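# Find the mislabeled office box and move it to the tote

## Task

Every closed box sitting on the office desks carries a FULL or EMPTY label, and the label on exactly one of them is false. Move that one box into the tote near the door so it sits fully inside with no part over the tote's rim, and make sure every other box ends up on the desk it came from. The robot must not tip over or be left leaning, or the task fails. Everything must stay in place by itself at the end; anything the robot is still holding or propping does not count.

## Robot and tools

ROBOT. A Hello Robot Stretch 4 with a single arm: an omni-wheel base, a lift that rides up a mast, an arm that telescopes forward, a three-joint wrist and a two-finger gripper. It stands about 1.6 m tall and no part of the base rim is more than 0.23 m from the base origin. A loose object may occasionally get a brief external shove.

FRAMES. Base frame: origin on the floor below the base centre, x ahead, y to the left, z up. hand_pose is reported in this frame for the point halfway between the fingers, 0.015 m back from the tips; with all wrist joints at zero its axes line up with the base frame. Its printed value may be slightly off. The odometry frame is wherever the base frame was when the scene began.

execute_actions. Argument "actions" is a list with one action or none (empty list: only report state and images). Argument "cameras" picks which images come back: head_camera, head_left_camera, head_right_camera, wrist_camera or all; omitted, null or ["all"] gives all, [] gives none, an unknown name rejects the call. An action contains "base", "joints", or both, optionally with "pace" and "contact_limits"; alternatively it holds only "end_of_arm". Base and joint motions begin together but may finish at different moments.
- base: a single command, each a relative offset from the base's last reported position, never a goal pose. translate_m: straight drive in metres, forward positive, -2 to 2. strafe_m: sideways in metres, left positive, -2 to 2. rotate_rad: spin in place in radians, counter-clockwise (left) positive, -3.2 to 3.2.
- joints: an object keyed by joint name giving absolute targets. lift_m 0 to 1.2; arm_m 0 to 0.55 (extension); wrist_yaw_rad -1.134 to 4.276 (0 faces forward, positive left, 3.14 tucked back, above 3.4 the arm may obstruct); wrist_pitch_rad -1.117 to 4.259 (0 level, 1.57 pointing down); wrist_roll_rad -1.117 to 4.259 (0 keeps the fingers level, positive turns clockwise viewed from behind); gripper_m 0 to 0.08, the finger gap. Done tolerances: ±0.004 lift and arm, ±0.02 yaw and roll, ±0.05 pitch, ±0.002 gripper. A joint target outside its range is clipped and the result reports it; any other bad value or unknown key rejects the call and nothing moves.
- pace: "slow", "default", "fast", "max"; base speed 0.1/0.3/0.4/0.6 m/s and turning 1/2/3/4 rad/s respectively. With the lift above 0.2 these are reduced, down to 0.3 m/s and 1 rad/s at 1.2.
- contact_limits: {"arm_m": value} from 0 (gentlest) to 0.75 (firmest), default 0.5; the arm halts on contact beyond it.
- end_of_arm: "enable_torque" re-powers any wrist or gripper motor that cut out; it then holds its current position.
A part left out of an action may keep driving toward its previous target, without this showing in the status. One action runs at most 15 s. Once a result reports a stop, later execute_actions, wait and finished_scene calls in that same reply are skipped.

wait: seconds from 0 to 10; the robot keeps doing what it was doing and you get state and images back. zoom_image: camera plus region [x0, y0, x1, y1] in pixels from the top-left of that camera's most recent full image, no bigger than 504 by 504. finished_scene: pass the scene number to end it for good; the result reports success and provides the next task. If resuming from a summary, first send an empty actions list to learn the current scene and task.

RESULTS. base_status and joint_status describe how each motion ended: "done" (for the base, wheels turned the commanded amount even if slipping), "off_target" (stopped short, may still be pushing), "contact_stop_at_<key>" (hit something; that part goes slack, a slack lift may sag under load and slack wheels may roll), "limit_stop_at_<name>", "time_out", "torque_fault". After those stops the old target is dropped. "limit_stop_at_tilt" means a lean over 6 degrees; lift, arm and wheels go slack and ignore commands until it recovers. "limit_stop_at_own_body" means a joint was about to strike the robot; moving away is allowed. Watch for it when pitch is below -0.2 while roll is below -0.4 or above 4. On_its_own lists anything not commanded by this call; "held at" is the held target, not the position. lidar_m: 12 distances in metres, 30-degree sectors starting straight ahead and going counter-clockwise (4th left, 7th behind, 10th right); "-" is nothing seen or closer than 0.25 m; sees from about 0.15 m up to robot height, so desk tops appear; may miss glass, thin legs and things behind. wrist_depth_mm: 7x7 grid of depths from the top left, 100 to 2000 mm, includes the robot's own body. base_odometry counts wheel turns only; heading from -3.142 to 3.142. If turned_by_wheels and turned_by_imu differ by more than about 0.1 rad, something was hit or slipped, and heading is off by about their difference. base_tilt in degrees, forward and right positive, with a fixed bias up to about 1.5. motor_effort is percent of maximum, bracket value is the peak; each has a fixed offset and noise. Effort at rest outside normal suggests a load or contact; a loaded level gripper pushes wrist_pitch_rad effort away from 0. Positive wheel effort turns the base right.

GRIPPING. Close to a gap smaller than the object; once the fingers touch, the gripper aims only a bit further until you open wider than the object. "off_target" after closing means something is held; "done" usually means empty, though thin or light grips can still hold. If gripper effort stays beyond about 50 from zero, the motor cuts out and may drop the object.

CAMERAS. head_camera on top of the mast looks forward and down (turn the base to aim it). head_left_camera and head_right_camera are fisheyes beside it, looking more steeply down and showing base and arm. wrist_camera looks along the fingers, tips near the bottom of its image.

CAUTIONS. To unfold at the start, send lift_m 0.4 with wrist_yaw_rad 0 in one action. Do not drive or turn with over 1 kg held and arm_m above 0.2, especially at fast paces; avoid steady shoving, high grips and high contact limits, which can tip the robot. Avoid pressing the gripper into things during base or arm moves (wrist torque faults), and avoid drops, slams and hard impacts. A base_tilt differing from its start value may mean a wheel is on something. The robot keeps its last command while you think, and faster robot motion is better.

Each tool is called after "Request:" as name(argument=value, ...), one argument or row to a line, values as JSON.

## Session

Request:
execute_actions(
  actions=[],
)

Scene clock: 0.00 s.
base_odometry: x=+0.000 y=+0.000 heading=+0.000 (m, m, rad; odometry frame)
turned_by_wheels: +0.000 (rad since the last result)
turned_by_imu: +0.000 (rad since the last result)
base_tilt: forward=-0.1 right=-0.2 (deg)
lidar_m: 1.30 1.48 1.55 1.54 1.75 1.37 1.35 1.57 1.64 1.62 1.93 1.05
base_status: not commanded
joint_positions: lift_m=+0.290 arm_m=+0.002 wrist_yaw_rad=+3.084 wrist_pitch_rad=+0.008 wrist_roll_rad=+0.000 gripper_m=+0.040
joint_status: not commanded
motor_effort: lift_m=+18 arm_m=-1 wrist_yaw_rad=+2 wrist_pitch_rad=-7 wrist_roll_rad=-2 gripper_m=+0 wheel_0=+0 wheel_1=+0 wheel_2=+0 (%)
hand_pose: x=-0.0346 y=+0.0995 z=+0.4664 quat_wxyz=(+0.029, -0.004, +0.000, +1.000) (m; base frame)
wrist_depth_mm: - 142 - - - - - / - 141 - - - - - / - 128 209 - - - - / 109 140 255 - - - - / 138 - - - - - - / - - 1921 - - 1863 1921 / 1336 1430 128 1308 140 1366 1255
pictures: head_camera, head_left_camera, head_right_camera, wrist_camera
Images, in order (width x height): head_camera 420x560, head_left_camera 420x672, head_right_camera 420x672, wrist_camera 616x392.

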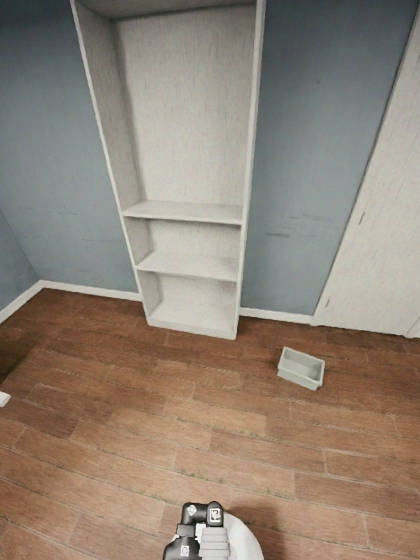

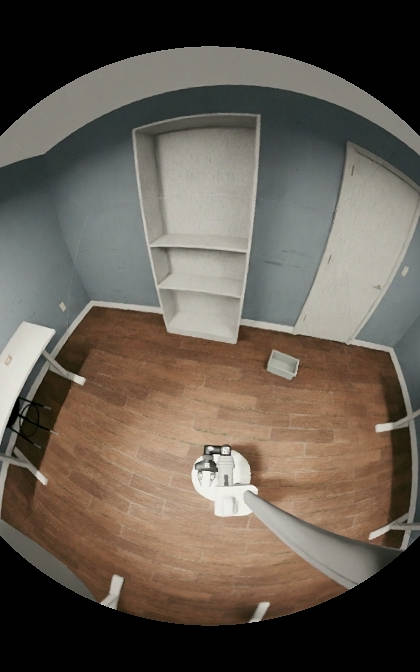

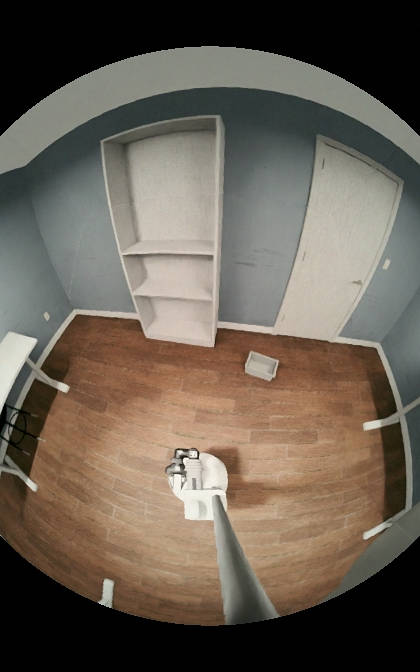

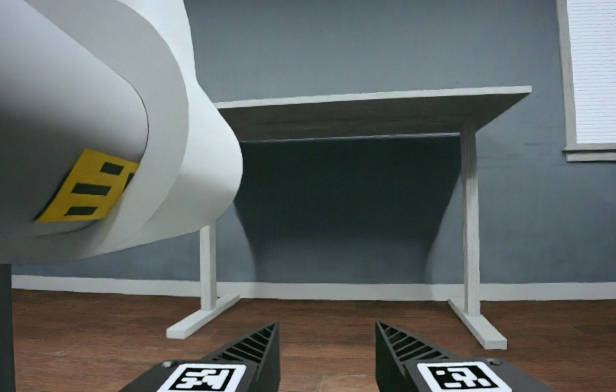

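Request:
execute_actions(
  actions=[
    {"base":{"rotate_rad":-1.73},"joints":{"lift_m":0.5,"wrist_yaw_rad":0,"gripper_m":0.08},"pace":"fast"},
  ],
  cameras=["head_camera"],
)

Request:
execute_actions(
  actions=[
    {"base":{"translate_m":0.9},"joints":{"lift_m":1.15,"wrist_pitch_rad":0.5},"pace":"fast"},
  ],
)

Scene clock: 6.33 s.
base_odometry: x=+0.000 y=+0.000 heading=-1.730 (m, m, rad; odometry frame)
turned_by_wheels: -1.730 (rad since the last result)
turned_by_imu: -1.773 (rad since the last result)
base_tilt: forward=-0.1 right=-0.3 (deg)
lidar_m: 1.63 1.72 1.06 1.31 1.39 1.62 1.53 1.63 1.41 1.36 1.41 1.68
base_status: done
joint_positions: lift_m=+0.500 arm_m=+0.002 wrist_yaw_rad=+0.000 wrist_pitch_rad=+0.008 wrist_roll_rad=+0.000 gripper_m=+0.080
joint_status: all done
motor_effort: lift_m=+21(24) arm_m=-1(1) wrist_yaw_rad=+0(4) wrist_pitch_rad=-7(8) wrist_roll_rad=+0(2) gripper_m=+2(1) wheel_0=+2(7) wheel_1=+0(10) wheel_2=+2(14) (%)
hand_pose: x=+0.3854 y=-0.0874 z=+0.6764 quat_wxyz=(+1.000, +0.000, +0.004, +0.000) (m; base frame)
wrist_depth_mm: - - - - - - - / - - - - - - - / - - - - - - - / - - - - - - - / - - - - - - - / - - - - - - - / 1863 1921 143 1808 1756 124 1921
pictures: head_camera
Images, in order (width x height): head_camera 420x560.

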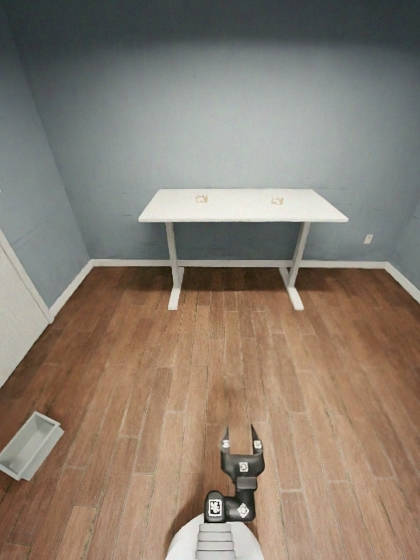

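Scene clock: 9.87 s.
base_odometry: x=-0.142 y=-0.889 heading=-1.730 (m, m, rad; odometry frame)
turned_by_wheels: +0.000 (rad since the last result)
turned_by_imu: -0.002 (rad since the last result)
base_tilt: forward=-0.1 right=-0.3 (deg)
lidar_m: 0.72 0.76 1.61 1.57 1.03 1.93 3.30 1.92 1.44 1.38 1.03 0.76
base_status: done
joint_positions: lift_m=+1.150 arm_m=+0.002 wrist_yaw_rad=+0.000 wrist_pitch_rad=+0.502 wrist_roll_rad=+0.000 gripper_m=+0.080
joint_status: all done
motor_effort: lift_m=+21(24) arm_m=+0(1) wrist_yaw_rad=-1(0) wrist_pitch_rad=-7(6) wrist_roll_rad=+1(0) gripper_m=+1(2) wheel_0=+1(11) wheel_1=-1(7) wheel_2=+1(19) (%)
hand_pose: x=+0.3591 y=-0.0874 z=+1.2256 quat_wxyz=(+0.969, +0.000, +0.249, +0.000) (m; base frame)
wrist_depth_mm: 1182 1182 1160 1160 1182 1160 1182 / 1255 1255 1255 1229 1255 1255 1229 / 1366 1308 1255 1229 1205 1205 1182 / 1430 917 904 878 878 842 854 / 707 707 699 699 676 676 661 / 1756 1118 1708 1661 1661 1661 1138 / 1661 1182 143 1618 1618 124 1336
pictures: head_camera, head_left_camera, head_right_camera, wrist_camera
Images, in order (width x height): head_camera 420x560, head_left_camera 420x672, head_right_camera 420x672, wrist_camera 616x392.

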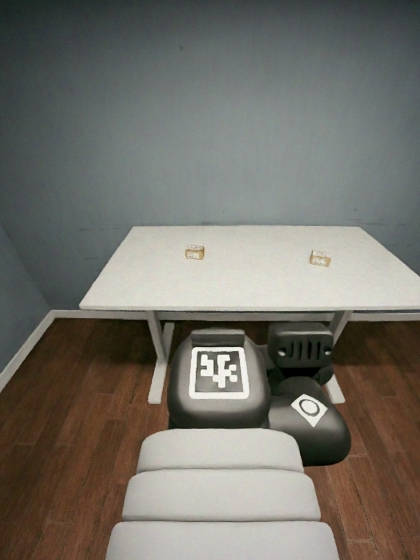

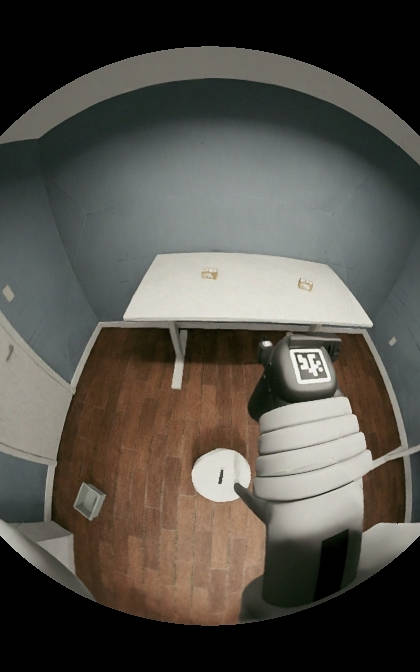

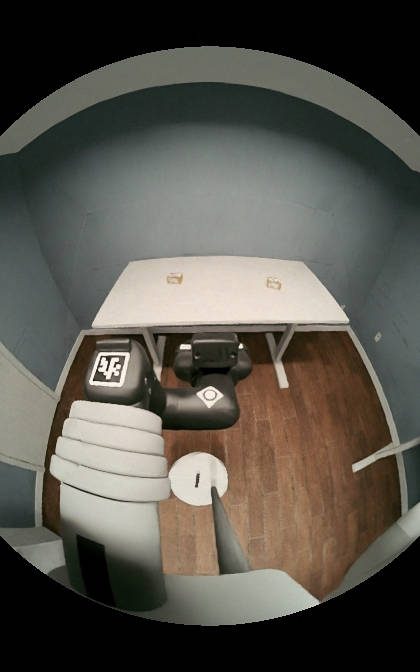

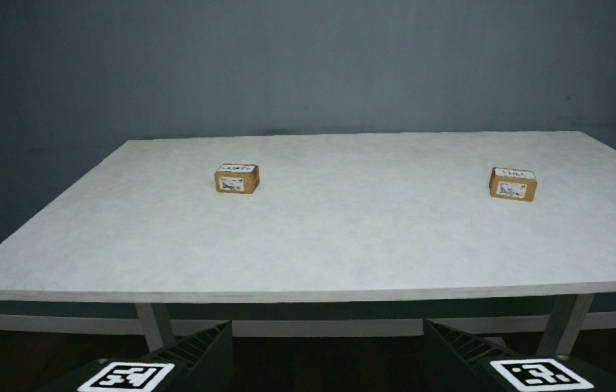

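Request:
execute_actions(
  actions=[
    {"base":{"strafe_m":0.19},"joints":{"wrist_pitch_rad":1.57,"wrist_roll_rad":1.75,"arm_m":0.3},"pace":"fast"},
  ],
  cameras=[],
)

Request:
execute_actions(
  actions=[
    {"base":{"translate_m":0.4},"joints":{"lift_m":1.11,"arm_m":0.53},"pace":"fast"},
  ],
  cameras=["wrist_camera","head_left_camera"],
)

Scene clock: 15.77 s.
base_odometry: x=+0.045 y=-0.919 heading=-1.730 (m, m, rad; odometry frame)
turned_by_wheels: +0.000 (rad since the last result)
turned_by_imu: +0.000 (rad since the last result)
base_tilt: forward=-0.1 right=-0.2 (deg)
lidar_m: 0.72 0.77 1.43 1.37 0.89 1.61 2.80 2.55 1.62 1.58 1.02 0.76
base_status: done
joint_positions: lift_m=+1.150 arm_m=+0.299 wrist_yaw_rad=+0.000 wrist_pitch_rad=+1.570 wrist_roll_rad=+1.750 gripper_m=+0.080
joint_status: all done
motor_effort: lift_m=+21(21) arm_m=+6(7) wrist_yaw_rad=+0(2) wrist_pitch_rad=+2(5) wrist_roll_rad=+2(9) gripper_m=+1(2) wheel_0=-1(11) wheel_1=+1(9) wheel_2=+0(0) (%)
hand_pose: x=+0.4700 y=-0.0874 z=+1.1153 quat_wxyz=(+0.454, +0.543, +0.453, -0.542) (m; base frame)
wrist_depth_mm: 1336 1308 1308 1281 1281 1281 1281 / 1308 1281 1308 1281 1255 1255 1255 / 1281 1281 1281 1308 1281 1255 1255 / 1281 1281 1255 1255 1281 1042 1025 / 1308 1281 1281 1255 1255 1042 1255 / 1281 1281 1281 1281 1255 1255 1229 / 336 1182 143 1255 1255 124 1229
pictures: none
No camera images: the call's "cameras" was empty. Leave "cameras" out to get every camera's image.

Scene clock: 18.53 s.
base_odometry: x=-0.018 y=-1.314 heading=-1.729 (m, m, rad; odometry frame)
turned_by_wheels: +0.000 (rad since the last result)
turned_by_imu: -0.001 (rad since the last result)
base_tilt: forward=-0.1 right=-0.3 (deg)
lidar_m: 0.30 0.33 0.49 1.33 1.27 1.28 3.11 2.26 1.69 2.30 0.46 0.34
base_status: done
joint_positions: lift_m=+1.110 arm_m=+0.529 wrist_yaw_rad=+0.000 wrist_pitch_rad=+1.570 wrist_roll_rad=+1.750 gripper_m=+0.080
joint_status: all done
motor_effort: lift_m=+15(18) arm_m=+6(7) wrist_yaw_rad=+0(1) wrist_pitch_rad=+1(0) wrist_roll_rad=+1(3) gripper_m=+1(2) wheel_0=+3(7) wheel_1=+1(6) wheel_2=+0(14) (%)
hand_pose: x=+0.7000 y=-0.0874 z=+1.0757 quat_wxyz=(+0.454, +0.543, +0.453, -0.542) (m; base frame)
wrist_depth_mm: 283 281 278 277 276 272 271 / 282 279 277 274 273 272 270 / 279 278 274 274 272 271 270 / 279 277 276 273 272 270 268 / 278 276 273 222 268 268 266 / 277 274 272 221 268 267 266 / 276 272 143 221 267 124 -
pictures: head_left_camera, wrist_camera
Images, in order (width x height): head_left_camera 420x672, wrist_camera 616x392.

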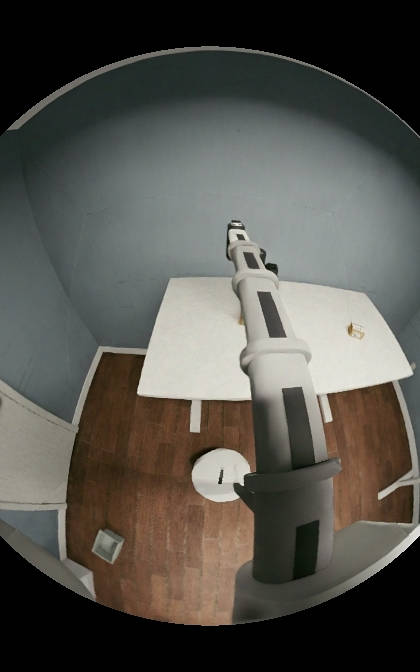

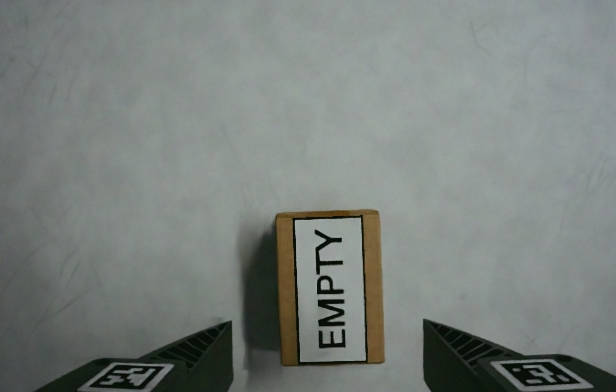

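Request:
execute_actions(
  actions=[
    {"joints":{"lift_m":1.01,"arm_m":0.524}},
  ],
  cameras=[],
)

Request:
execute_actions(
  actions=[
    {"joints":{"gripper_m":0.03}},
  ],
  cameras=[],
)

Request:
execute_actions(
  actions=[
    {"joints":{"lift_m":1.04,"wrist_pitch_rad":0.8}},
  ],
  cameras=[],
)

Scene clock: 32.10 s.
base_odometry: x=-0.018 y=-1.314 heading=-1.729 (m, m, rad; odometry frame)
turned_by_wheels: +0.000 (rad since the last result)
turned_by_imu: -0.001 (rad since the last result)
base_tilt: forward=+0.0 right=-0.3 (deg)
lidar_m: 0.31 0.35 0.48 1.34 1.28 1.28 3.10 2.24 1.68 2.27 0.46 0.33
base_status: not commanded
joint_positions: lift_m=+1.010 arm_m=+0.525 wrist_yaw_rad=+0.000 wrist_pitch_rad=+1.570 wrist_roll_rad=+1.750 gripper_m=+0.080
joint_status: all done
motor_effort: lift_m=+15(15) arm_m=-6(4) wrist_yaw_rad=+1(1) wrist_pitch_rad=+1(1) wrist_roll_rad=+0(2) gripper_m=+1(1) wheel_0=+3(3) wheel_1=+1(1) wheel_2=+0(0) (%)
hand_pose: x=+0.6962 y=-0.0874 z=+0.9758 quat_wxyz=(+0.453, +0.543, +0.453, -0.542) (m; base frame)
wrist_depth_mm: 179 178 176 175 174 172 - / 178 177 176 175 173 172 171 / 177 176 175 173 173 171 170 / 177 175 174 173 172 170 169 / 176 175 173 122 121 170 169 / 175 174 172 121 121 169 168 / 174 174 125 121 121 124 -
pictures: none
No camera images: the call's "cameras" was empty. Leave "cameras" out to get every camera's image.

Scene clock: 33.10 s.
base_odometry: x=-0.018 y=-1.314 heading=-1.729 (m, m, rad; odometry frame)
turned_by_wheels: +0.000 (rad since the last result)
turned_by_imu: +0.000 (rad since the last result)
base_tilt: forward=+0.0 right=-0.3 (deg)
lidar_m: 0.31 0.35 0.49 1.33 1.26 1.27 3.10 2.26 1.68 2.28 0.46 0.33
base_status: not commanded
joint_positions: lift_m=+1.010 arm_m=+0.525 wrist_yaw_rad=+0.000 wrist_pitch_rad=+1.570 wrist_roll_rad=+1.750 gripper_m=+0.059
joint_status: gripper_m off_target (ended at +0.059, target +0.030)
on_its_own: gripper_m is held at +0.053, not at your +0.030, by its contact guard: the fingers met something
motor_effort: lift_m=+15(15) arm_m=-6(6) wrist_yaw_rad=+1(1) wrist_pitch_rad=+1(1) wrist_roll_rad=+0(0) gripper_m=-40(46) wheel_0=+3(3) wheel_1=+1(1) wheel_2=+0(0) (%)
hand_pose: x=+0.6962 y=-0.0874 z=+0.9758 quat_wxyz=(+0.453, +0.543, +0.453, -0.542) (m; base frame)
wrist_depth_mm: 179 178 176 175 174 173 - / 178 177 175 175 174 172 171 / 178 176 175 174 172 171 170 / 176 175 174 173 172 170 170 / 176 175 173 122 121 169 169 / 175 174 173 121 121 169 168 / 174 173 122 121 121 132 -
pictures: none
No camera images: the call's "cameras" was empty. Leave "cameras" out to get every camera's image.

Scene clock: 34.10 s.
base_odometry: x=-0.018 y=-1.314 heading=-1.729 (m, m, rad; odometry frame)
turned_by_wheels: +0.000 (rad since the last result)
turned_by_imu: +0.000 (rad since the last result)
base_tilt: forward=-0.1 right=-0.3 (deg)
lidar_m: 0.30 0.32 0.49 1.35 1.22 1.28 3.09 2.25 1.68 2.28 0.46 0.34
base_status: not commanded
joint_positions: lift_m=+1.040 arm_m=+0.525 wrist_yaw_rad=+0.000 wrist_pitch_rad=+0.802 wrist_roll_rad=+1.750 gripper_m=+0.059
joint_status: all done
on_its_own: gripper_m is held at +0.053, not at your +0.030, by its contact guard: the fingers met something
motor_effort: lift_m=+20(22) arm_m=-6(6) wrist_yaw_rad=+0(1) wrist_pitch_rad=-6(9) wrist_roll_rad=+1(0) gripper_m=-39(40) wheel_0=+3(3) wheel_1=+1(1) wheel_2=+0(0) (%)
hand_pose: x=+0.8438 y=-0.0874 z=+1.0651 quat_wxyz=(+0.590, +0.707, +0.250, -0.300) (m; base frame)
wrist_depth_mm: 359 415 359 286 236 198 179 / 351 407 375 291 239 202 180 / 343 397 384 298 244 206 184 / 336 389 394 296 242 209 186 / 330 379 415 122 121 212 189 / 325 370 413 121 121 216 191 / 320 353 122 121 120 132 -
pictures: none
No camera images: the call's "cameras" was empty. Leave "cameras" out to get every camera's image.

Request:
execute_actions(
  actions=[
    {"joints":{"lift_m":1.011,"wrist_pitch_rad":1.57},"pace":"slow"},
  ],
  cameras=[],
)

Request:
execute_actions(
  actions=[
    {"joints":{"gripper_m":0.08}},
  ],
  cameras=[],
)

Request:
execute_actions(
  actions=[
    {"joints":{"lift_m":1.08},"pace":"fast"},
  ],
  cameras=[],
)

Request:
execute_actions(
  actions=[
    {"base":{"strafe_m":-0.66},"joints":{"arm_m":0.48,"lift_m":1.11,"wrist_roll_rad":1.9},"pace":"fast"},
  ],
  cameras=["wrist_camera","head_right_camera"],
)

Scene clock: 41.13 s.
base_odometry: x=-0.018 y=-1.314 heading=-1.729 (m, m, rad; odometry frame)
turned_by_wheels: +0.000 (rad since the last result)
turned_by_imu: -0.001 (rad since the last result)
base_tilt: forward=-0.1 right=-0.3 (deg)
lidar_m: 0.30 0.34 0.47 1.33 1.26 1.26 3.09 2.25 1.68 2.28 0.45 0.34
base_status: not commanded
joint_positions: lift_m=+1.011 arm_m=+0.525 wrist_yaw_rad=+0.000 wrist_pitch_rad=+1.570 wrist_roll_rad=+1.750 gripper_m=+0.059
joint_status: all done
on_its_own: gripper_m is held at +0.053, not at your +0.030, by its contact guard: the fingers met something
motor_effort: lift_m=+15(20) arm_m=-6(6) wrist_yaw_rad=-1(1) wrist_pitch_rad=+2(5) wrist_roll_rad=-1(1) gripper_m=-40(40) wheel_0=+3(3) wheel_1=+1(1) wheel_2=+0(0) (%)
hand_pose: x=+0.6962 y=-0.0874 z=+0.9768 quat_wxyz=(+0.454, +0.543, +0.453, -0.542) (m; base frame)
wrist_depth_mm: 180 179 178 176 175 174 - / 179 178 176 175 174 173 172 / 178 177 175 175 173 172 171 / 177 176 175 174 172 171 170 / 177 176 174 122 121 171 170 / 176 175 174 121 121 169 169 / 175 174 122 121 120 132 -
pictures: none
No camera images: the call's "cameras" was empty. Leave "cameras" out to get every camera's image.

Scene clock: 42.07 s.
base_odometry: x=-0.018 y=-1.314 heading=-1.729 (m, m, rad; odometry frame)
turned_by_wheels: +0.000 (rad since the last result)
turned_by_imu: +0.000 (rad since the last result)
base_tilt: forward=-0.1 right=-0.2 (deg)
lidar_m: 0.32 0.31 0.50 1.34 1.26 1.28 3.10 2.24 1.66 2.29 0.45 0.34
base_status: not commanded
joint_positions: lift_m=+1.011 arm_m=+0.525 wrist_yaw_rad=+0.000 wrist_pitch_rad=+1.570 wrist_roll_rad=+1.750 gripper_m=+0.080
joint_status: all done
motor_effort: lift_m=+15(14) arm_m=-6(6) wrist_yaw_rad=-1(0) wrist_pitch_rad=+2(1) wrist_roll_rad=+2(1) gripper_m=+1(38) wheel_0=+3(3) wheel_1=+1(1) wheel_2=+0(0) (%)
hand_pose: x=+0.6962 y=-0.0874 z=+0.9768 quat_wxyz=(+0.454, +0.543, +0.453, -0.542) (m; base frame)
wrist_depth_mm: 180 179 178 176 175 174 - / 179 178 177 175 174 173 172 / 178 177 175 175 174 172 172 / 178 176 175 174 173 172 170 / 177 175 174 123 122 170 169 / 176 175 174 123 122 170 169 / 176 174 126 122 121 124 -
pictures: none
No camera images: the call's "cameras" was empty. Leave "cameras" out to get every camera's image.

Scene clock: 43.10 s.
base_odometry: x=-0.018 y=-1.314 heading=-1.729 (m, m, rad; odometry frame)
turned_by_wheels: +0.000 (rad since the last result)
turned_by_imu: +0.000 (rad since the last result)
base_tilt: forward=+0.0 right=-0.2 (deg)
lidar_m: 0.30 0.35 0.45 1.34 1.28 1.24 3.09 2.25 1.68 2.27 0.45 0.31
base_status: not commanded
joint_positions: lift_m=+1.080 arm_m=+0.525 wrist_yaw_rad=+0.000 wrist_pitch_rad=+1.570 wrist_roll_rad=+1.750 gripper_m=+0.080
joint_status: all done
motor_effort: lift_m=+21(21) arm_m=-6(6) wrist_yaw_rad=+0(1) wrist_pitch_rad=+1(1) wrist_roll_rad=+2(2) gripper_m=+2(1) wheel_0=+3(3) wheel_1=+0(1) wheel_2=+0(0) (%)
hand_pose: x=+0.6962 y=-0.0874 z=+1.0453 quat_wxyz=(+0.454, +0.543, +0.453, -0.542) (m; base frame)
wrist_depth_mm: 251 249 247 245 244 242 241 / 250 249 246 245 243 241 240 / 249 247 246 244 241 240 239 / 247 246 244 243 240 239 238 / 247 246 244 191 238 238 237 / 245 244 242 190 238 236 236 / 245 243 143 190 189 124 -
pictures: none
No camera images: the call's "cameras" was empty. Leave "cameras" out to get every camera's image.

Scene clock: 46.40 s.
base_odometry: x=-0.669 y=-1.210 heading=-1.729 (m, m, rad; odometry frame)
turned_by_wheels: +0.000 (rad since the last result)
turned_by_imu: -0.001 (rad since the last result)
base_tilt: forward=-0.1 right=-0.2 (deg)
lidar_m: 0.30 0.32 0.47 2.02 2.13 2.59 3.71 1.34 1.05 1.70 0.45 0.33
base_status: done
joint_positions: lift_m=+1.110 arm_m=+0.481 wrist_yaw_rad=+0.000 wrist_pitch_rad=+1.570 wrist_roll_rad=+1.900 gripper_m=+0.080
joint_status: all done
motor_effort: lift_m=+20(22) arm_m=-6(7) wrist_yaw_rad=-1(1) wrist_pitch_rad=+1(2) wrist_roll_rad=+1(3) gripper_m=+1(1) wheel_0=+2(10) wheel_1=-1(9) wheel_2=+0(1) (%)
hand_pose: x=+0.6522 y=-0.0874 z=+1.0754 quat_wxyz=(+0.412, +0.575, +0.411, -0.575) (m; base frame)
wrist_depth_mm: 282 281 278 276 274 272 271 / 282 279 277 276 273 272 270 / 281 278 276 273 272 270 268 / 278 277 274 272 271 270 267 / 278 276 273 272 270 268 267 / 276 274 272 271 219 267 265 / 276 273 143 270 218 124 -
pictures: head_right_camera, wrist_camera
Images, in order (width x height): head_right_camera 420x672, wrist_camera 616x392.

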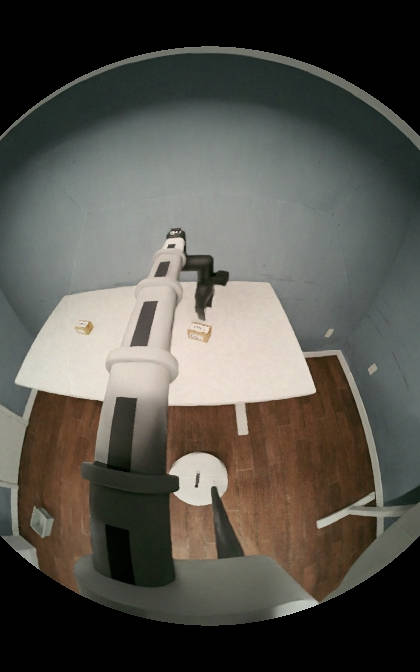

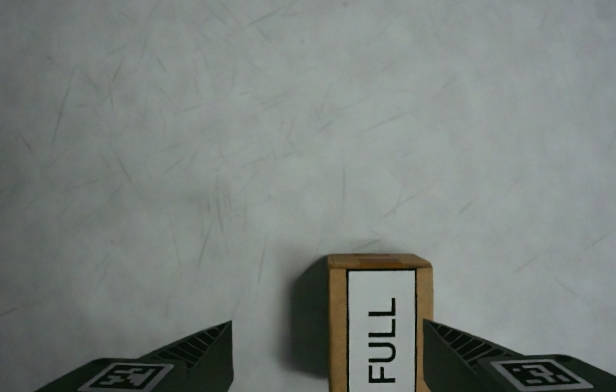

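Request:
execute_actions(
  actions=[
    {"base":{"strafe_m":0.037},"joints":{"lift_m":1.065,"arm_m":0.457,"wrist_roll_rad":1.93}},
  ],
  cameras=["wrist_camera"],
)

Request:
execute_actions(
  actions=[
    {"joints":{"lift_m":1.01}},
  ],
  cameras=[],
)

Request:
execute_actions(
  actions=[
    {"joints":{"gripper_m":0.03}},
  ],
  cameras=[],
)

Request:
execute_actions(
  actions=[
    {"joints":{"lift_m":1.04,"wrist_pitch_rad":0.8}},
  ],
  cameras=[],
)

Scene clock: 55.40 s.
base_odometry: x=-0.633 y=-1.215 heading=-1.729 (m, m, rad; odometry frame)
turned_by_wheels: +0.000 (rad since the last result)
turned_by_imu: -0.001 (rad since the last result)
base_tilt: forward=-0.1 right=-0.3 (deg)
lidar_m: 0.30 0.33 0.46 1.97 2.11 2.54 3.74 1.36 1.09 1.74 0.44 0.33
base_status: done
joint_positions: lift_m=+1.065 arm_m=+0.458 wrist_yaw_rad=+0.000 wrist_pitch_rad=+1.570 wrist_roll_rad=+1.930 gripper_m=+0.080
joint_status: all done
motor_effort: lift_m=+15(18) arm_m=-6(6) wrist_yaw_rad=+2(0) wrist_pitch_rad=+1(1) wrist_roll_rad=+1(2) gripper_m=+2(1) wheel_0=-2(13) wheel_1=+1(11) wheel_2=+0(0) (%)
hand_pose: x=+0.6292 y=-0.0874 z=+1.0308 quat_wxyz=(+0.403, +0.581, +0.403, -0.581) (m; base frame)
wrist_depth_mm: 237 234 233 231 230 228 227 / 236 233 232 230 228 228 226 / 234 232 231 229 227 226 225 / 234 231 230 229 228 225 224 / 232 230 229 177 225 224 223 / 231 229 228 176 224 223 222 / 230 229 143 176 175 125 -
pictures: wrist_camera
Images, in order (width x height): wrist_camera 616x392.

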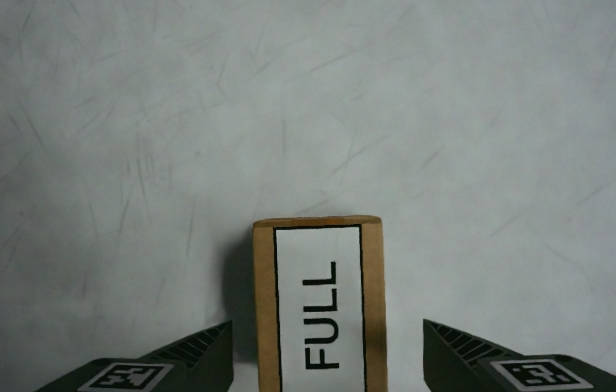

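Scene clock: 56.53 s.
base_odometry: x=-0.633 y=-1.215 heading=-1.729 (m, m, rad; odometry frame)
turned_by_wheels: +0.000 (rad since the last result)
turned_by_imu: +0.000 (rad since the last result)
base_tilt: forward=+0.0 right=-0.3 (deg)
lidar_m: 0.31 0.33 0.44 1.99 2.09 2.53 3.74 1.35 1.10 1.73 0.47 0.34
base_status: not commanded
joint_positions: lift_m=+1.010 arm_m=+0.458 wrist_yaw_rad=+0.000 wrist_pitch_rad=+1.570 wrist_roll_rad=+1.930 gripper_m=+0.080
joint_status: all done
motor_effort: lift_m=+15(14) arm_m=-6(6) wrist_yaw_rad=+1(1) wrist_pitch_rad=+0(0) wrist_roll_rad=+2(3) gripper_m=+1(1) wheel_0=-2(2) wheel_1=+1(1) wheel_2=+0(0) (%)
hand_pose: x=+0.6292 y=-0.0874 z=+0.9758 quat_wxyz=(+0.403, +0.581, +0.403, -0.581) (m; base frame)
wrist_depth_mm: 179 178 176 176 174 173 - / 179 177 176 175 174 172 171 / 178 176 175 173 173 171 171 / 176 175 174 173 172 171 169 / 176 174 174 122 121 170 169 / 175 174 172 122 121 169 168 / 175 173 122 121 121 124 -
pictures: none
No camera images: the call's "cameras" was empty. Leave "cameras" out to get every camera's image.

Scene clock: 57.53 s.
base_odometry: x=-0.633 y=-1.215 heading=-1.729 (m, m, rad; odometry frame)
turned_by_wheels: +0.000 (rad since the last result)
turned_by_imu: +0.000 (rad since the last result)
base_tilt: forward=-0.1 right=-0.3 (deg)
lidar_m: 0.30 0.32 0.45 1.98 2.11 2.57 3.74 1.35 1.09 1.73 0.45 0.32
base_status: not commanded
joint_positions: lift_m=+1.010 arm_m=+0.458 wrist_yaw_rad=+0.000 wrist_pitch_rad=+1.570 wrist_roll_rad=+1.930 gripper_m=+0.059
joint_status: gripper_m off_target (ended at +0.059, target +0.030)
on_its_own: gripper_m is held at +0.053, not at your +0.030, by its contact guard: the fingers met something
motor_effort: lift_m=+15(15) arm_m=-6(6) wrist_yaw_rad=+0(0) wrist_pitch_rad=+1(2) wrist_roll_rad=+2(2) gripper_m=-40(48) wheel_0=-2(2) wheel_1=+1(1) wheel_2=+0(0) (%)
hand_pose: x=+0.6292 y=-0.0874 z=+0.9758 quat_wxyz=(+0.403, +0.582, +0.403, -0.581) (m; base frame)
wrist_depth_mm: 179 178 177 175 174 173 - / 178 177 176 174 174 172 171 / 178 176 175 174 172 171 171 / 177 175 175 173 172 171 170 / 176 175 174 122 121 170 169 / 175 174 173 121 121 169 168 / 175 173 122 121 121 132 -
pictures: none
No camera images: the call's "cameras" was empty. Leave "cameras" out to get every camera's image.

Scene clock: 58.53 s.
base_odometry: x=-0.633 y=-1.215 heading=-1.729 (m, m, rad; odometry frame)
turned_by_wheels: +0.000 (rad since the last result)
turned_by_imu: +0.000 (rad since the last result)
base_tilt: forward=-0.1 right=-0.3 (deg)
lidar_m: 0.30 0.33 0.47 1.98 2.09 2.55 3.75 1.36 1.10 1.75 0.46 0.32
base_status: not commanded
joint_positions: lift_m=+1.040 arm_m=+0.458 wrist_yaw_rad=+0.000 wrist_pitch_rad=+0.804 wrist_roll_rad=+1.930 gripper_m=+0.059
joint_status: all done
on_its_own: gripper_m is held at +0.053, not at your +0.030, by its contact guard: the fingers met something
motor_effort: lift_m=+22(23) arm_m=-6(6) wrist_yaw_rad=+0(4) wrist_pitch_rad=-11(13) wrist_roll_rad=+2(0) gripper_m=-40(40) wheel_0=-2(2) wheel_1=+1(1) wheel_2=+0(0) (%)
hand_pose: x=+0.7765 y=-0.0874 z=+1.0647 quat_wxyz=(+0.524, +0.756, +0.223, -0.322) (m; base frame)
wrist_depth_mm: 452 413 309 254 216 183 - / 433 439 329 266 222 190 173 / 415 449 347 278 231 196 177 / 402 449 368 291 236 203 182 / 387 442 394 122 121 210 188 / 373 424 421 122 121 217 193 / 364 397 122 121 121 132 -
pictures: none
No camera images: the call's "cameras" was empty. Leave "cameras" out to get every camera's image.

Request:
execute_actions(
  actions=[
    {"joints":{"lift_m":1.011,"wrist_pitch_rad":1.57},"pace":"slow"},
  ],
  cameras=[],
)

Request:
execute_actions(
  actions=[
    {"joints":{"gripper_m":0.08}},
  ],
  cameras=[],
)

Request:
execute_actions(
  actions=[
    {"joints":{"lift_m":1.08},"pace":"fast"},
  ],
  cameras=[],
)

Request:
execute_actions(
  actions=[
    {"base":{"translate_m":-0.75},"joints":{"arm_m":0,"lift_m":1.15},"pace":"fast"},
  ],
  cameras=[],
)

Request:
execute_actions(
  actions=[
    {"base":{"rotate_rad":-1.53},"joints":{"wrist_pitch_rad":0.5,"wrist_roll_rad":0},"pace":"fast"},
  ],
)

Scene clock: 67.67 s.
base_odometry: x=-0.633 y=-1.215 heading=-1.729 (m, m, rad; odometry frame)
turned_by_wheels: +0.000 (rad since the last result)
turned_by_imu: -0.001 (rad since the last result)
base_tilt: forward=-0.1 right=-0.2 (deg)
lidar_m: 0.28 0.32 0.46 1.96 2.10 2.55 3.74 1.37 1.10 1.74 0.44 0.30
base_status: not commanded
joint_positions: lift_m=+1.011 arm_m=+0.458 wrist_yaw_rad=+0.000 wrist_pitch_rad=+1.570 wrist_roll_rad=+1.930 gripper_m=+0.059
joint_status: all done
on_its_own: gripper_m is held at +0.053, not at your +0.030, by its contact guard: the fingers met something
motor_effort: lift_m=+15(23) arm_m=-6(6) wrist_yaw_rad=+3(0) wrist_pitch_rad=+2(8) wrist_roll_rad=+1(2) gripper_m=-40(40) wheel_0=-3(3) wheel_1=+1(1) wheel_2=+0(0) (%)
hand_pose: x=+0.6292 y=-0.0874 z=+0.9767 quat_wxyz=(+0.403, +0.582, +0.402, -0.581) (m; base frame)
wrist_depth_mm: 179 178 177 175 174 173 - / 178 177 176 175 174 172 171 / 178 177 175 174 173 171 171 / 177 176 175 173 172 171 170 / 176 175 174 122 122 170 169 / 175 174 173 121 121 170 169 / 174 174 122 121 121 132 -
pictures: none
No camera images: the call's "cameras" was empty. Leave "cameras" out to get every camera's image.

Scene clock: 68.60 s.
base_odometry: x=-0.633 y=-1.215 heading=-1.729 (m, m, rad; odometry frame)
turned_by_wheels: +0.000 (rad since the last result)
turned_by_imu: +0.000 (rad since the last result)
base_tilt: forward=-0.1 right=-0.3 (deg)
lidar_m: 0.31 0.33 0.46 1.97 2.11 2.53 3.74 1.36 1.10 1.73 0.45 0.32
base_status: not commanded
joint_positions: lift_m=+1.011 arm_m=+0.458 wrist_yaw_rad=+0.000 wrist_pitch_rad=+1.570 wrist_roll_rad=+1.930 gripper_m=+0.080
joint_status: all done
motor_effort: lift_m=+16(16) arm_m=-5(6) wrist_yaw_rad=+1(0) wrist_pitch_rad=+1(1) wrist_roll_rad=+0(0) gripper_m=+1(39) wheel_0=-2(2) wheel_1=+1(1) wheel_2=+0(0) (%)
hand_pose: x=+0.6291 y=-0.0874 z=+0.9767 quat_wxyz=(+0.403, +0.582, +0.402, -0.581) (m; base frame)
wrist_depth_mm: 180 178 178 176 175 174 - / 179 178 177 176 174 173 172 / 178 177 176 174 173 172 172 / 178 177 175 174 173 171 170 / 177 176 174 123 122 170 169 / 176 176 173 122 122 170 169 / 176 174 125 122 121 124 -
pictures: none
No camera images: the call's "cameras" was empty. Leave "cameras" out to get every camera's image.

Scene clock: 69.63 s.
base_odometry: x=-0.633 y=-1.215 heading=-1.729 (m, m, rad; odometry frame)
turned_by_wheels: +0.000 (rad since the last result)
turned_by_imu: +0.000 (rad since the last result)
base_tilt: forward=+0.0 right=-0.2 (deg)
lidar_m: 0.30 0.32 0.46 1.97 2.09 2.53 3.73 1.36 1.08 1.74 0.46 0.32
base_status: not commanded
joint_positions: lift_m=+1.080 arm_m=+0.458 wrist_yaw_rad=+0.000 wrist_pitch_rad=+1.570 wrist_roll_rad=+1.930 gripper_m=+0.080
joint_status: all done
motor_effort: lift_m=+21(23) arm_m=-6(6) wrist_yaw_rad=-1(0) wrist_pitch_rad=+1(1) wrist_roll_rad=+1(1) gripper_m=+2(1) wheel_0=-3(2) wheel_1=+1(1) wheel_2=+0(1) (%)
hand_pose: x=+0.6291 y=-0.0874 z=+1.0453 quat_wxyz=(+0.403, +0.582, +0.402, -0.581) (m; base frame)
wrist_depth_mm: 251 249 248 247 244 243 242 / 250 249 247 245 243 242 239 / 249 247 247 244 242 241 239 / 248 246 244 243 241 240 238 / 247 245 243 191 239 238 237 / 246 243 243 191 238 237 236 / 244 244 144 190 189 124 -
pictures: none
No camera images: the call's "cameras" was empty. Leave "cameras" out to get every camera's image.

Scene clock: 73.37 s.
base_odometry: x=-0.515 y=-0.475 heading=-1.730 (m, m, rad; odometry frame)
turned_by_wheels: +0.000 (rad since the last result)
turned_by_imu: +0.001 (rad since the last result)
base_tilt: forward=-0.1 right=-0.3 (deg)
lidar_m: 1.06 1.13 2.06 1.40 1.84 2.21 2.18 1.32 0.98 0.93 1.80 1.11
base_status: done
joint_positions: lift_m=+1.150 arm_m=+0.003 wrist_yaw_rad=+0.000 wrist_pitch_rad=+1.570 wrist_roll_rad=+1.930 gripper_m=+0.080
joint_status: all done
joint sent to its limit — the command would take arm_m past its lower limit, so that joint was sent only as far as its limit.
motor_effort: lift_m=+21(24) arm_m=-6(7) wrist_yaw_rad=-1(1) wrist_pitch_rad=+0(2) wrist_roll_rad=-2(0) gripper_m=+1(2) wheel_0=-2(8) wheel_1=+0(7) wheel_2=+0(13) (%)
hand_pose: x=+0.1738 y=-0.0874 z=+1.1153 quat_wxyz=(+0.403, +0.582, +0.402, -0.581) (m; base frame)
wrist_depth_mm: 1308 1308 1308 1308 1255 1281 1281 / 1336 1308 1308 1281 1281 1255 1255 / 1281 1281 1308 1281 1281 1255 366 / 1308 1281 1308 1281 1042 1255 1255 / 1308 1281 1281 1281 1060 1255 1255 / 1308 1281 1255 1255 1255 1229 1255 / 1308 1281 143 1281 1229 124 1255
pictures: none
No camera images: the call's "cameras" was empty. Leave "cameras" out to get every camera's image.

Scene clock: 76.00 s.
base_odometry: x=-0.515 y=-0.475 heading=+3.024 (m, m, rad; odometry frame)
turned_by_wheels: -1.529 (rad since the last result)
turned_by_imu: -1.567 (rad since the last result)
base_tilt: forward=-0.2 right=-0.3 (deg)
lidar_m: 0.94 1.84 1.10 1.07 1.13 2.10 1.40 1.82 2.19 2.09 1.27 0.96
base_status: done
joint_positions: lift_m=+1.150 arm_m=+0.003 wrist_yaw_rad=+0.000 wrist_pitch_rad=+0.503 wrist_roll_rad=+0.000 gripper_m=+0.080
joint_status: all done
motor_effort: lift_m=+21(21) arm_m=-6(6) wrist_yaw_rad=+1(4) wrist_pitch_rad=-7(10) wrist_roll_rad=+3(5) gripper_m=+1(2) wheel_0=+3(5) wheel_1=+1(6) wheel_2=+4(7) (%)
hand_pose: x=+0.3600 y=-0.0874 z=+1.2255 quat_wxyz=(+0.969, +0.000, +0.249, +0.000) (m; base frame)
wrist_depth_mm: 1430 1397 1397 1366 1366 1308 1308 / 1537 1464 1499 1464 1430 1430 1397 / 1618 1661 1499 1229 1205 1205 1138 / 1756 1756 904 891 891 854 842 / 1921 1921 1808 1756 1808 1756 1708 / 1983 1921 1863 1863 1863 1863 1808 / 1708 1708 143 1576 1618 124 1618
pictures: head_camera, head_left_camera, head_right_camera, wrist_camera
Images, in order (width x height): head_camera 420x560, head_left_camera 420x672, head_right_camera 420x672, wrist_camera 616x392.

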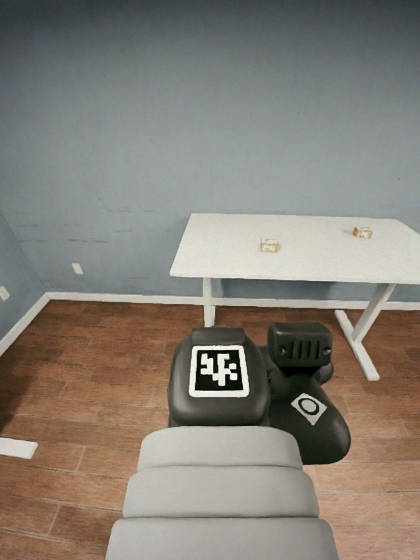

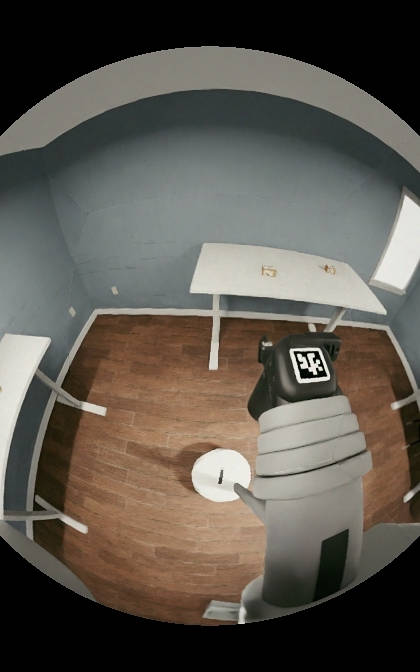

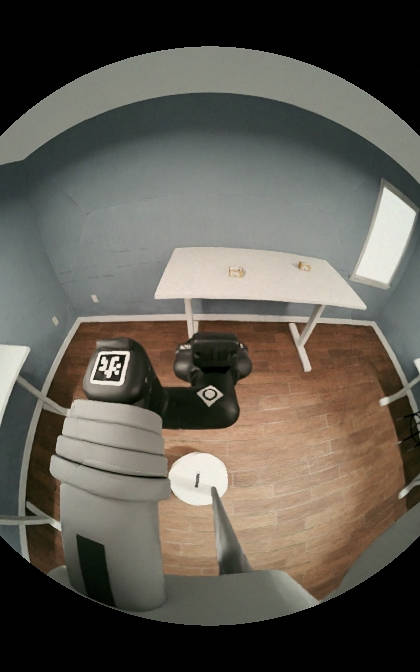

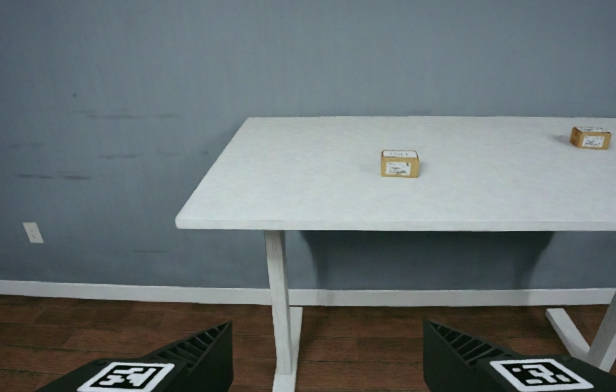

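Request:
execute_actions(
  actions=[
    {"base":{"strafe_m":-0.22},"joints":{"wrist_pitch_rad":1.57,"wrist_roll_rad":1.7,"arm_m":0.37},"pace":"fast"},
  ],
  cameras=[],
)

Request:
execute_actions(
  actions=[
    {"base":{"translate_m":0.63},"joints":{"lift_m":1.11},"pace":"fast"},
  ],
  cameras=["wrist_camera","head_right_camera"],
)

Scene clock: 83.50 s.
base_odometry: x=-0.489 y=-0.256 heading=+3.025 (m, m, rad; odometry frame)
turned_by_wheels: +0.000 (rad since the last result)
turned_by_imu: -0.001 (rad since the last result)
base_tilt: forward=-0.1 right=-0.3 (deg)
lidar_m: 0.91 0.99 1.32 1.27 1.36 2.08 1.59 1.87 1.90 1.87 1.24 0.96
base_status: done
joint_positions: lift_m=+1.150 arm_m=+0.369 wrist_yaw_rad=+0.000 wrist_pitch_rad=+1.570 wrist_roll_rad=+1.700 gripper_m=+0.080
joint_status: all done
motor_effort: lift_m=+20(21) arm_m=+6(7) wrist_yaw_rad=+0(3) wrist_pitch_rad=+1(6) wrist_roll_rad=+3(5) gripper_m=+1(1) wheel_0=+3(8) wheel_1=+2(8) wheel_2=+0(3) (%)
hand_pose: x=+0.5400 y=-0.0874 z=+1.1153 quat_wxyz=(+0.467, +0.531, +0.467, -0.531) (m; base frame)
wrist_depth_mm: 1336 1308 1308 1281 1281 1255 1255 / 1308 1308 1281 1281 1281 1255 1255 / 1308 1308 1281 1281 1255 1255 1255 / 1308 1281 1281 1281 1255 1025 1042 / 1308 1281 1255 1255 1255 1042 1025 / 1281 1281 1255 1281 1255 1229 1255 / 1281 1255 143 1255 1255 124 1229
pictures: none
No camera images: the call's "cameras" was empty. Leave "cameras" out to get every camera's image.

Scene clock: 87.00 s.
base_odometry: x=-1.114 y=-0.183 heading=+3.025 (m, m, rad; odometry frame)
turned_by_wheels: +0.000 (rad since the last result)
turned_by_imu: -0.001 (rad since the last result)
base_tilt: forward=-0.1 right=-0.3 (deg)
lidar_m: 0.28 0.31 0.44 1.27 1.34 1.90 2.20 2.57 1.96 0.98 0.41 0.29
base_status: done
joint_positions: lift_m=+1.110 arm_m=+0.369 wrist_yaw_rad=+0.000 wrist_pitch_rad=+1.570 wrist_roll_rad=+1.700 gripper_m=+0.080
joint_status: all done
motor_effort: lift_m=+16(21) arm_m=+6(6) wrist_yaw_rad=-1(0) wrist_pitch_rad=+1(1) wrist_roll_rad=+1(2) gripper_m=+1(2) wheel_0=+3(5) wheel_1=+2(6) wheel_2=-1(10) (%)
hand_pose: x=+0.5400 y=-0.0874 z=+1.0757 quat_wxyz=(+0.467, +0.531, +0.467, -0.531) (m; base frame)
wrist_depth_mm: 283 282 279 277 274 273 272 / 282 281 278 276 274 272 271 / 279 278 277 274 272 270 268 / 278 278 276 272 272 270 268 / 278 276 274 273 235 268 267 / 277 274 273 222 220 266 266 / 276 274 143 270 220 124 -
pictures: head_right_camera, wrist_camera
Images, in order (width x height): head_right_camera 420x672, wrist_camera 616x392.

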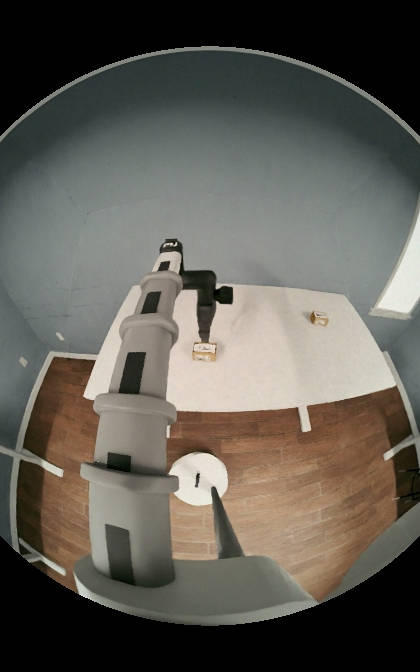

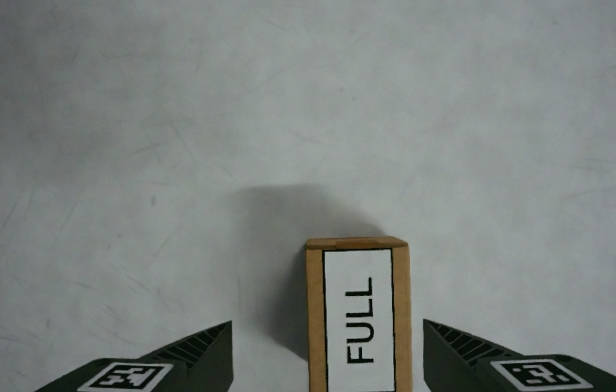

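Request:
execute_actions(
  actions=[
    {"base":{"strafe_m":0.015},"joints":{"lift_m":1.01,"arm_m":0.351}},
  ],
  cameras=[],
)

Request:
execute_actions(
  actions=[
    {"joints":{"gripper_m":0.03}},
  ],
  cameras=[],
)

Request:
execute_actions(
  actions=[
    {"joints":{"lift_m":1.04,"wrist_pitch_rad":0.8}},
  ],
  cameras=[],
)

Scene clock: 93.87 s.
base_odometry: x=-1.116 y=-0.198 heading=+3.025 (m, m, rad; odometry frame)
turned_by_wheels: +0.000 (rad since the last result)
turned_by_imu: +0.000 (rad since the last result)
base_tilt: forward=-0.1 right=-0.3 (deg)
lidar_m: 0.29 0.31 0.44 1.23 1.33 1.92 2.03 2.55 1.98 0.96 0.41 0.29
base_status: done
joint_positions: lift_m=+1.010 arm_m=+0.352 wrist_yaw_rad=+0.000 wrist_pitch_rad=+1.570 wrist_roll_rad=+1.700 gripper_m=+0.080
joint_status: all done
motor_effort: lift_m=+15(14) arm_m=-6(9) wrist_yaw_rad=+2(2) wrist_pitch_rad=+0(0) wrist_roll_rad=+0(3) gripper_m=+1(1) wheel_0=-1(8) wheel_1=+2(7) wheel_2=+0(2) (%)
hand_pose: x=+0.5232 y=-0.0874 z=+0.9758 quat_wxyz=(+0.467, +0.531, +0.467, -0.531) (m; base frame)
wrist_depth_mm: 179 178 177 176 175 173 - / 178 177 176 175 173 172 171 / 178 176 175 174 173 172 171 / 177 176 174 173 172 171 170 / 176 175 174 122 122 170 169 / 175 174 173 122 121 169 168 / 174 173 126 121 121 124 -
pictures: none
No camera images: the call's "cameras" was empty. Leave "cameras" out to get every camera's image.

Scene clock: 94.87 s.
base_odometry: x=-1.116 y=-0.198 heading=+3.025 (m, m, rad; odometry frame)
turned_by_wheels: +0.000 (rad since the last result)
turned_by_imu: +0.000 (rad since the last result)
base_tilt: forward=-0.1 right=-0.2 (deg)
lidar_m: 0.28 0.31 0.45 1.26 1.31 1.89 2.06 2.54 1.99 0.96 0.39 0.30
base_status: not commanded
joint_positions: lift_m=+1.010 arm_m=+0.352 wrist_yaw_rad=+0.000 wrist_pitch_rad=+1.570 wrist_roll_rad=+1.700 gripper_m=+0.059
joint_status: gripper_m off_target (ended at +0.059, target +0.030)
on_its_own: gripper_m is held at +0.053, not at your +0.030, by its contact guard: the fingers met something
motor_effort: lift_m=+15(15) arm_m=-6(6) wrist_yaw_rad=+1(2) wrist_pitch_rad=+0(0) wrist_roll_rad=+3(1) gripper_m=-40(47) wheel_0=-1(1) wheel_1=+2(2) wheel_2=+0(0) (%)
hand_pose: x=+0.5231 y=-0.0874 z=+0.9758 quat_wxyz=(+0.467, +0.531, +0.467, -0.531) (m; base frame)
wrist_depth_mm: 180 178 177 175 175 173 - / 178 177 176 175 174 172 171 / 178 176 175 175 173 172 170 / 177 176 174 173 172 171 170 / 176 175 174 122 123 170 169 / 175 174 173 122 121 169 168 / 174 174 122 121 121 131 -
pictures: none
No camera images: the call's "cameras" was empty. Leave "cameras" out to get every camera's image.

Scene clock: 95.87 s.
base_odometry: x=-1.116 y=-0.198 heading=+3.025 (m, m, rad; odometry frame)
turned_by_wheels: +0.000 (rad since the last result)
turned_by_imu: +0.000 (rad since the last result)
base_tilt: forward=-0.1 right=-0.3 (deg)
lidar_m: 0.28 0.31 0.44 1.26 1.33 1.91 2.05 2.59 1.97 0.97 0.42 0.31
base_status: not commanded
joint_positions: lift_m=+1.040 arm_m=+0.352 wrist_yaw_rad=+0.000 wrist_pitch_rad=+0.804 wrist_roll_rad=+1.700 gripper_m=+0.059
joint_status: all done
on_its_own: gripper_m is held at +0.053, not at your +0.030, by its contact guard: the fingers met something
motor_effort: lift_m=+22(23) arm_m=-5(6) wrist_yaw_rad=+0(2) wrist_pitch_rad=-12(15) wrist_roll_rad=+1(0) gripper_m=-40(40) wheel_0=-1(1) wheel_1=+2(2) wheel_2=+0(0) (%)
hand_pose: x=+0.6704 y=-0.0874 z=+1.0647 quat_wxyz=(+0.607, +0.691, +0.258, -0.294) (m; base frame)
wrist_depth_mm: 462 496 370 291 240 202 181 / 455 500 382 297 243 205 183 / 449 496 387 300 247 208 185 / 445 500 397 304 249 209 187 / 436 492 404 122 123 212 189 / 433 500 413 122 121 214 190 / 430 477 122 121 121 131 -
pictures: none
No camera images: the call's "cameras" was empty. Leave "cameras" out to get every camera's image.


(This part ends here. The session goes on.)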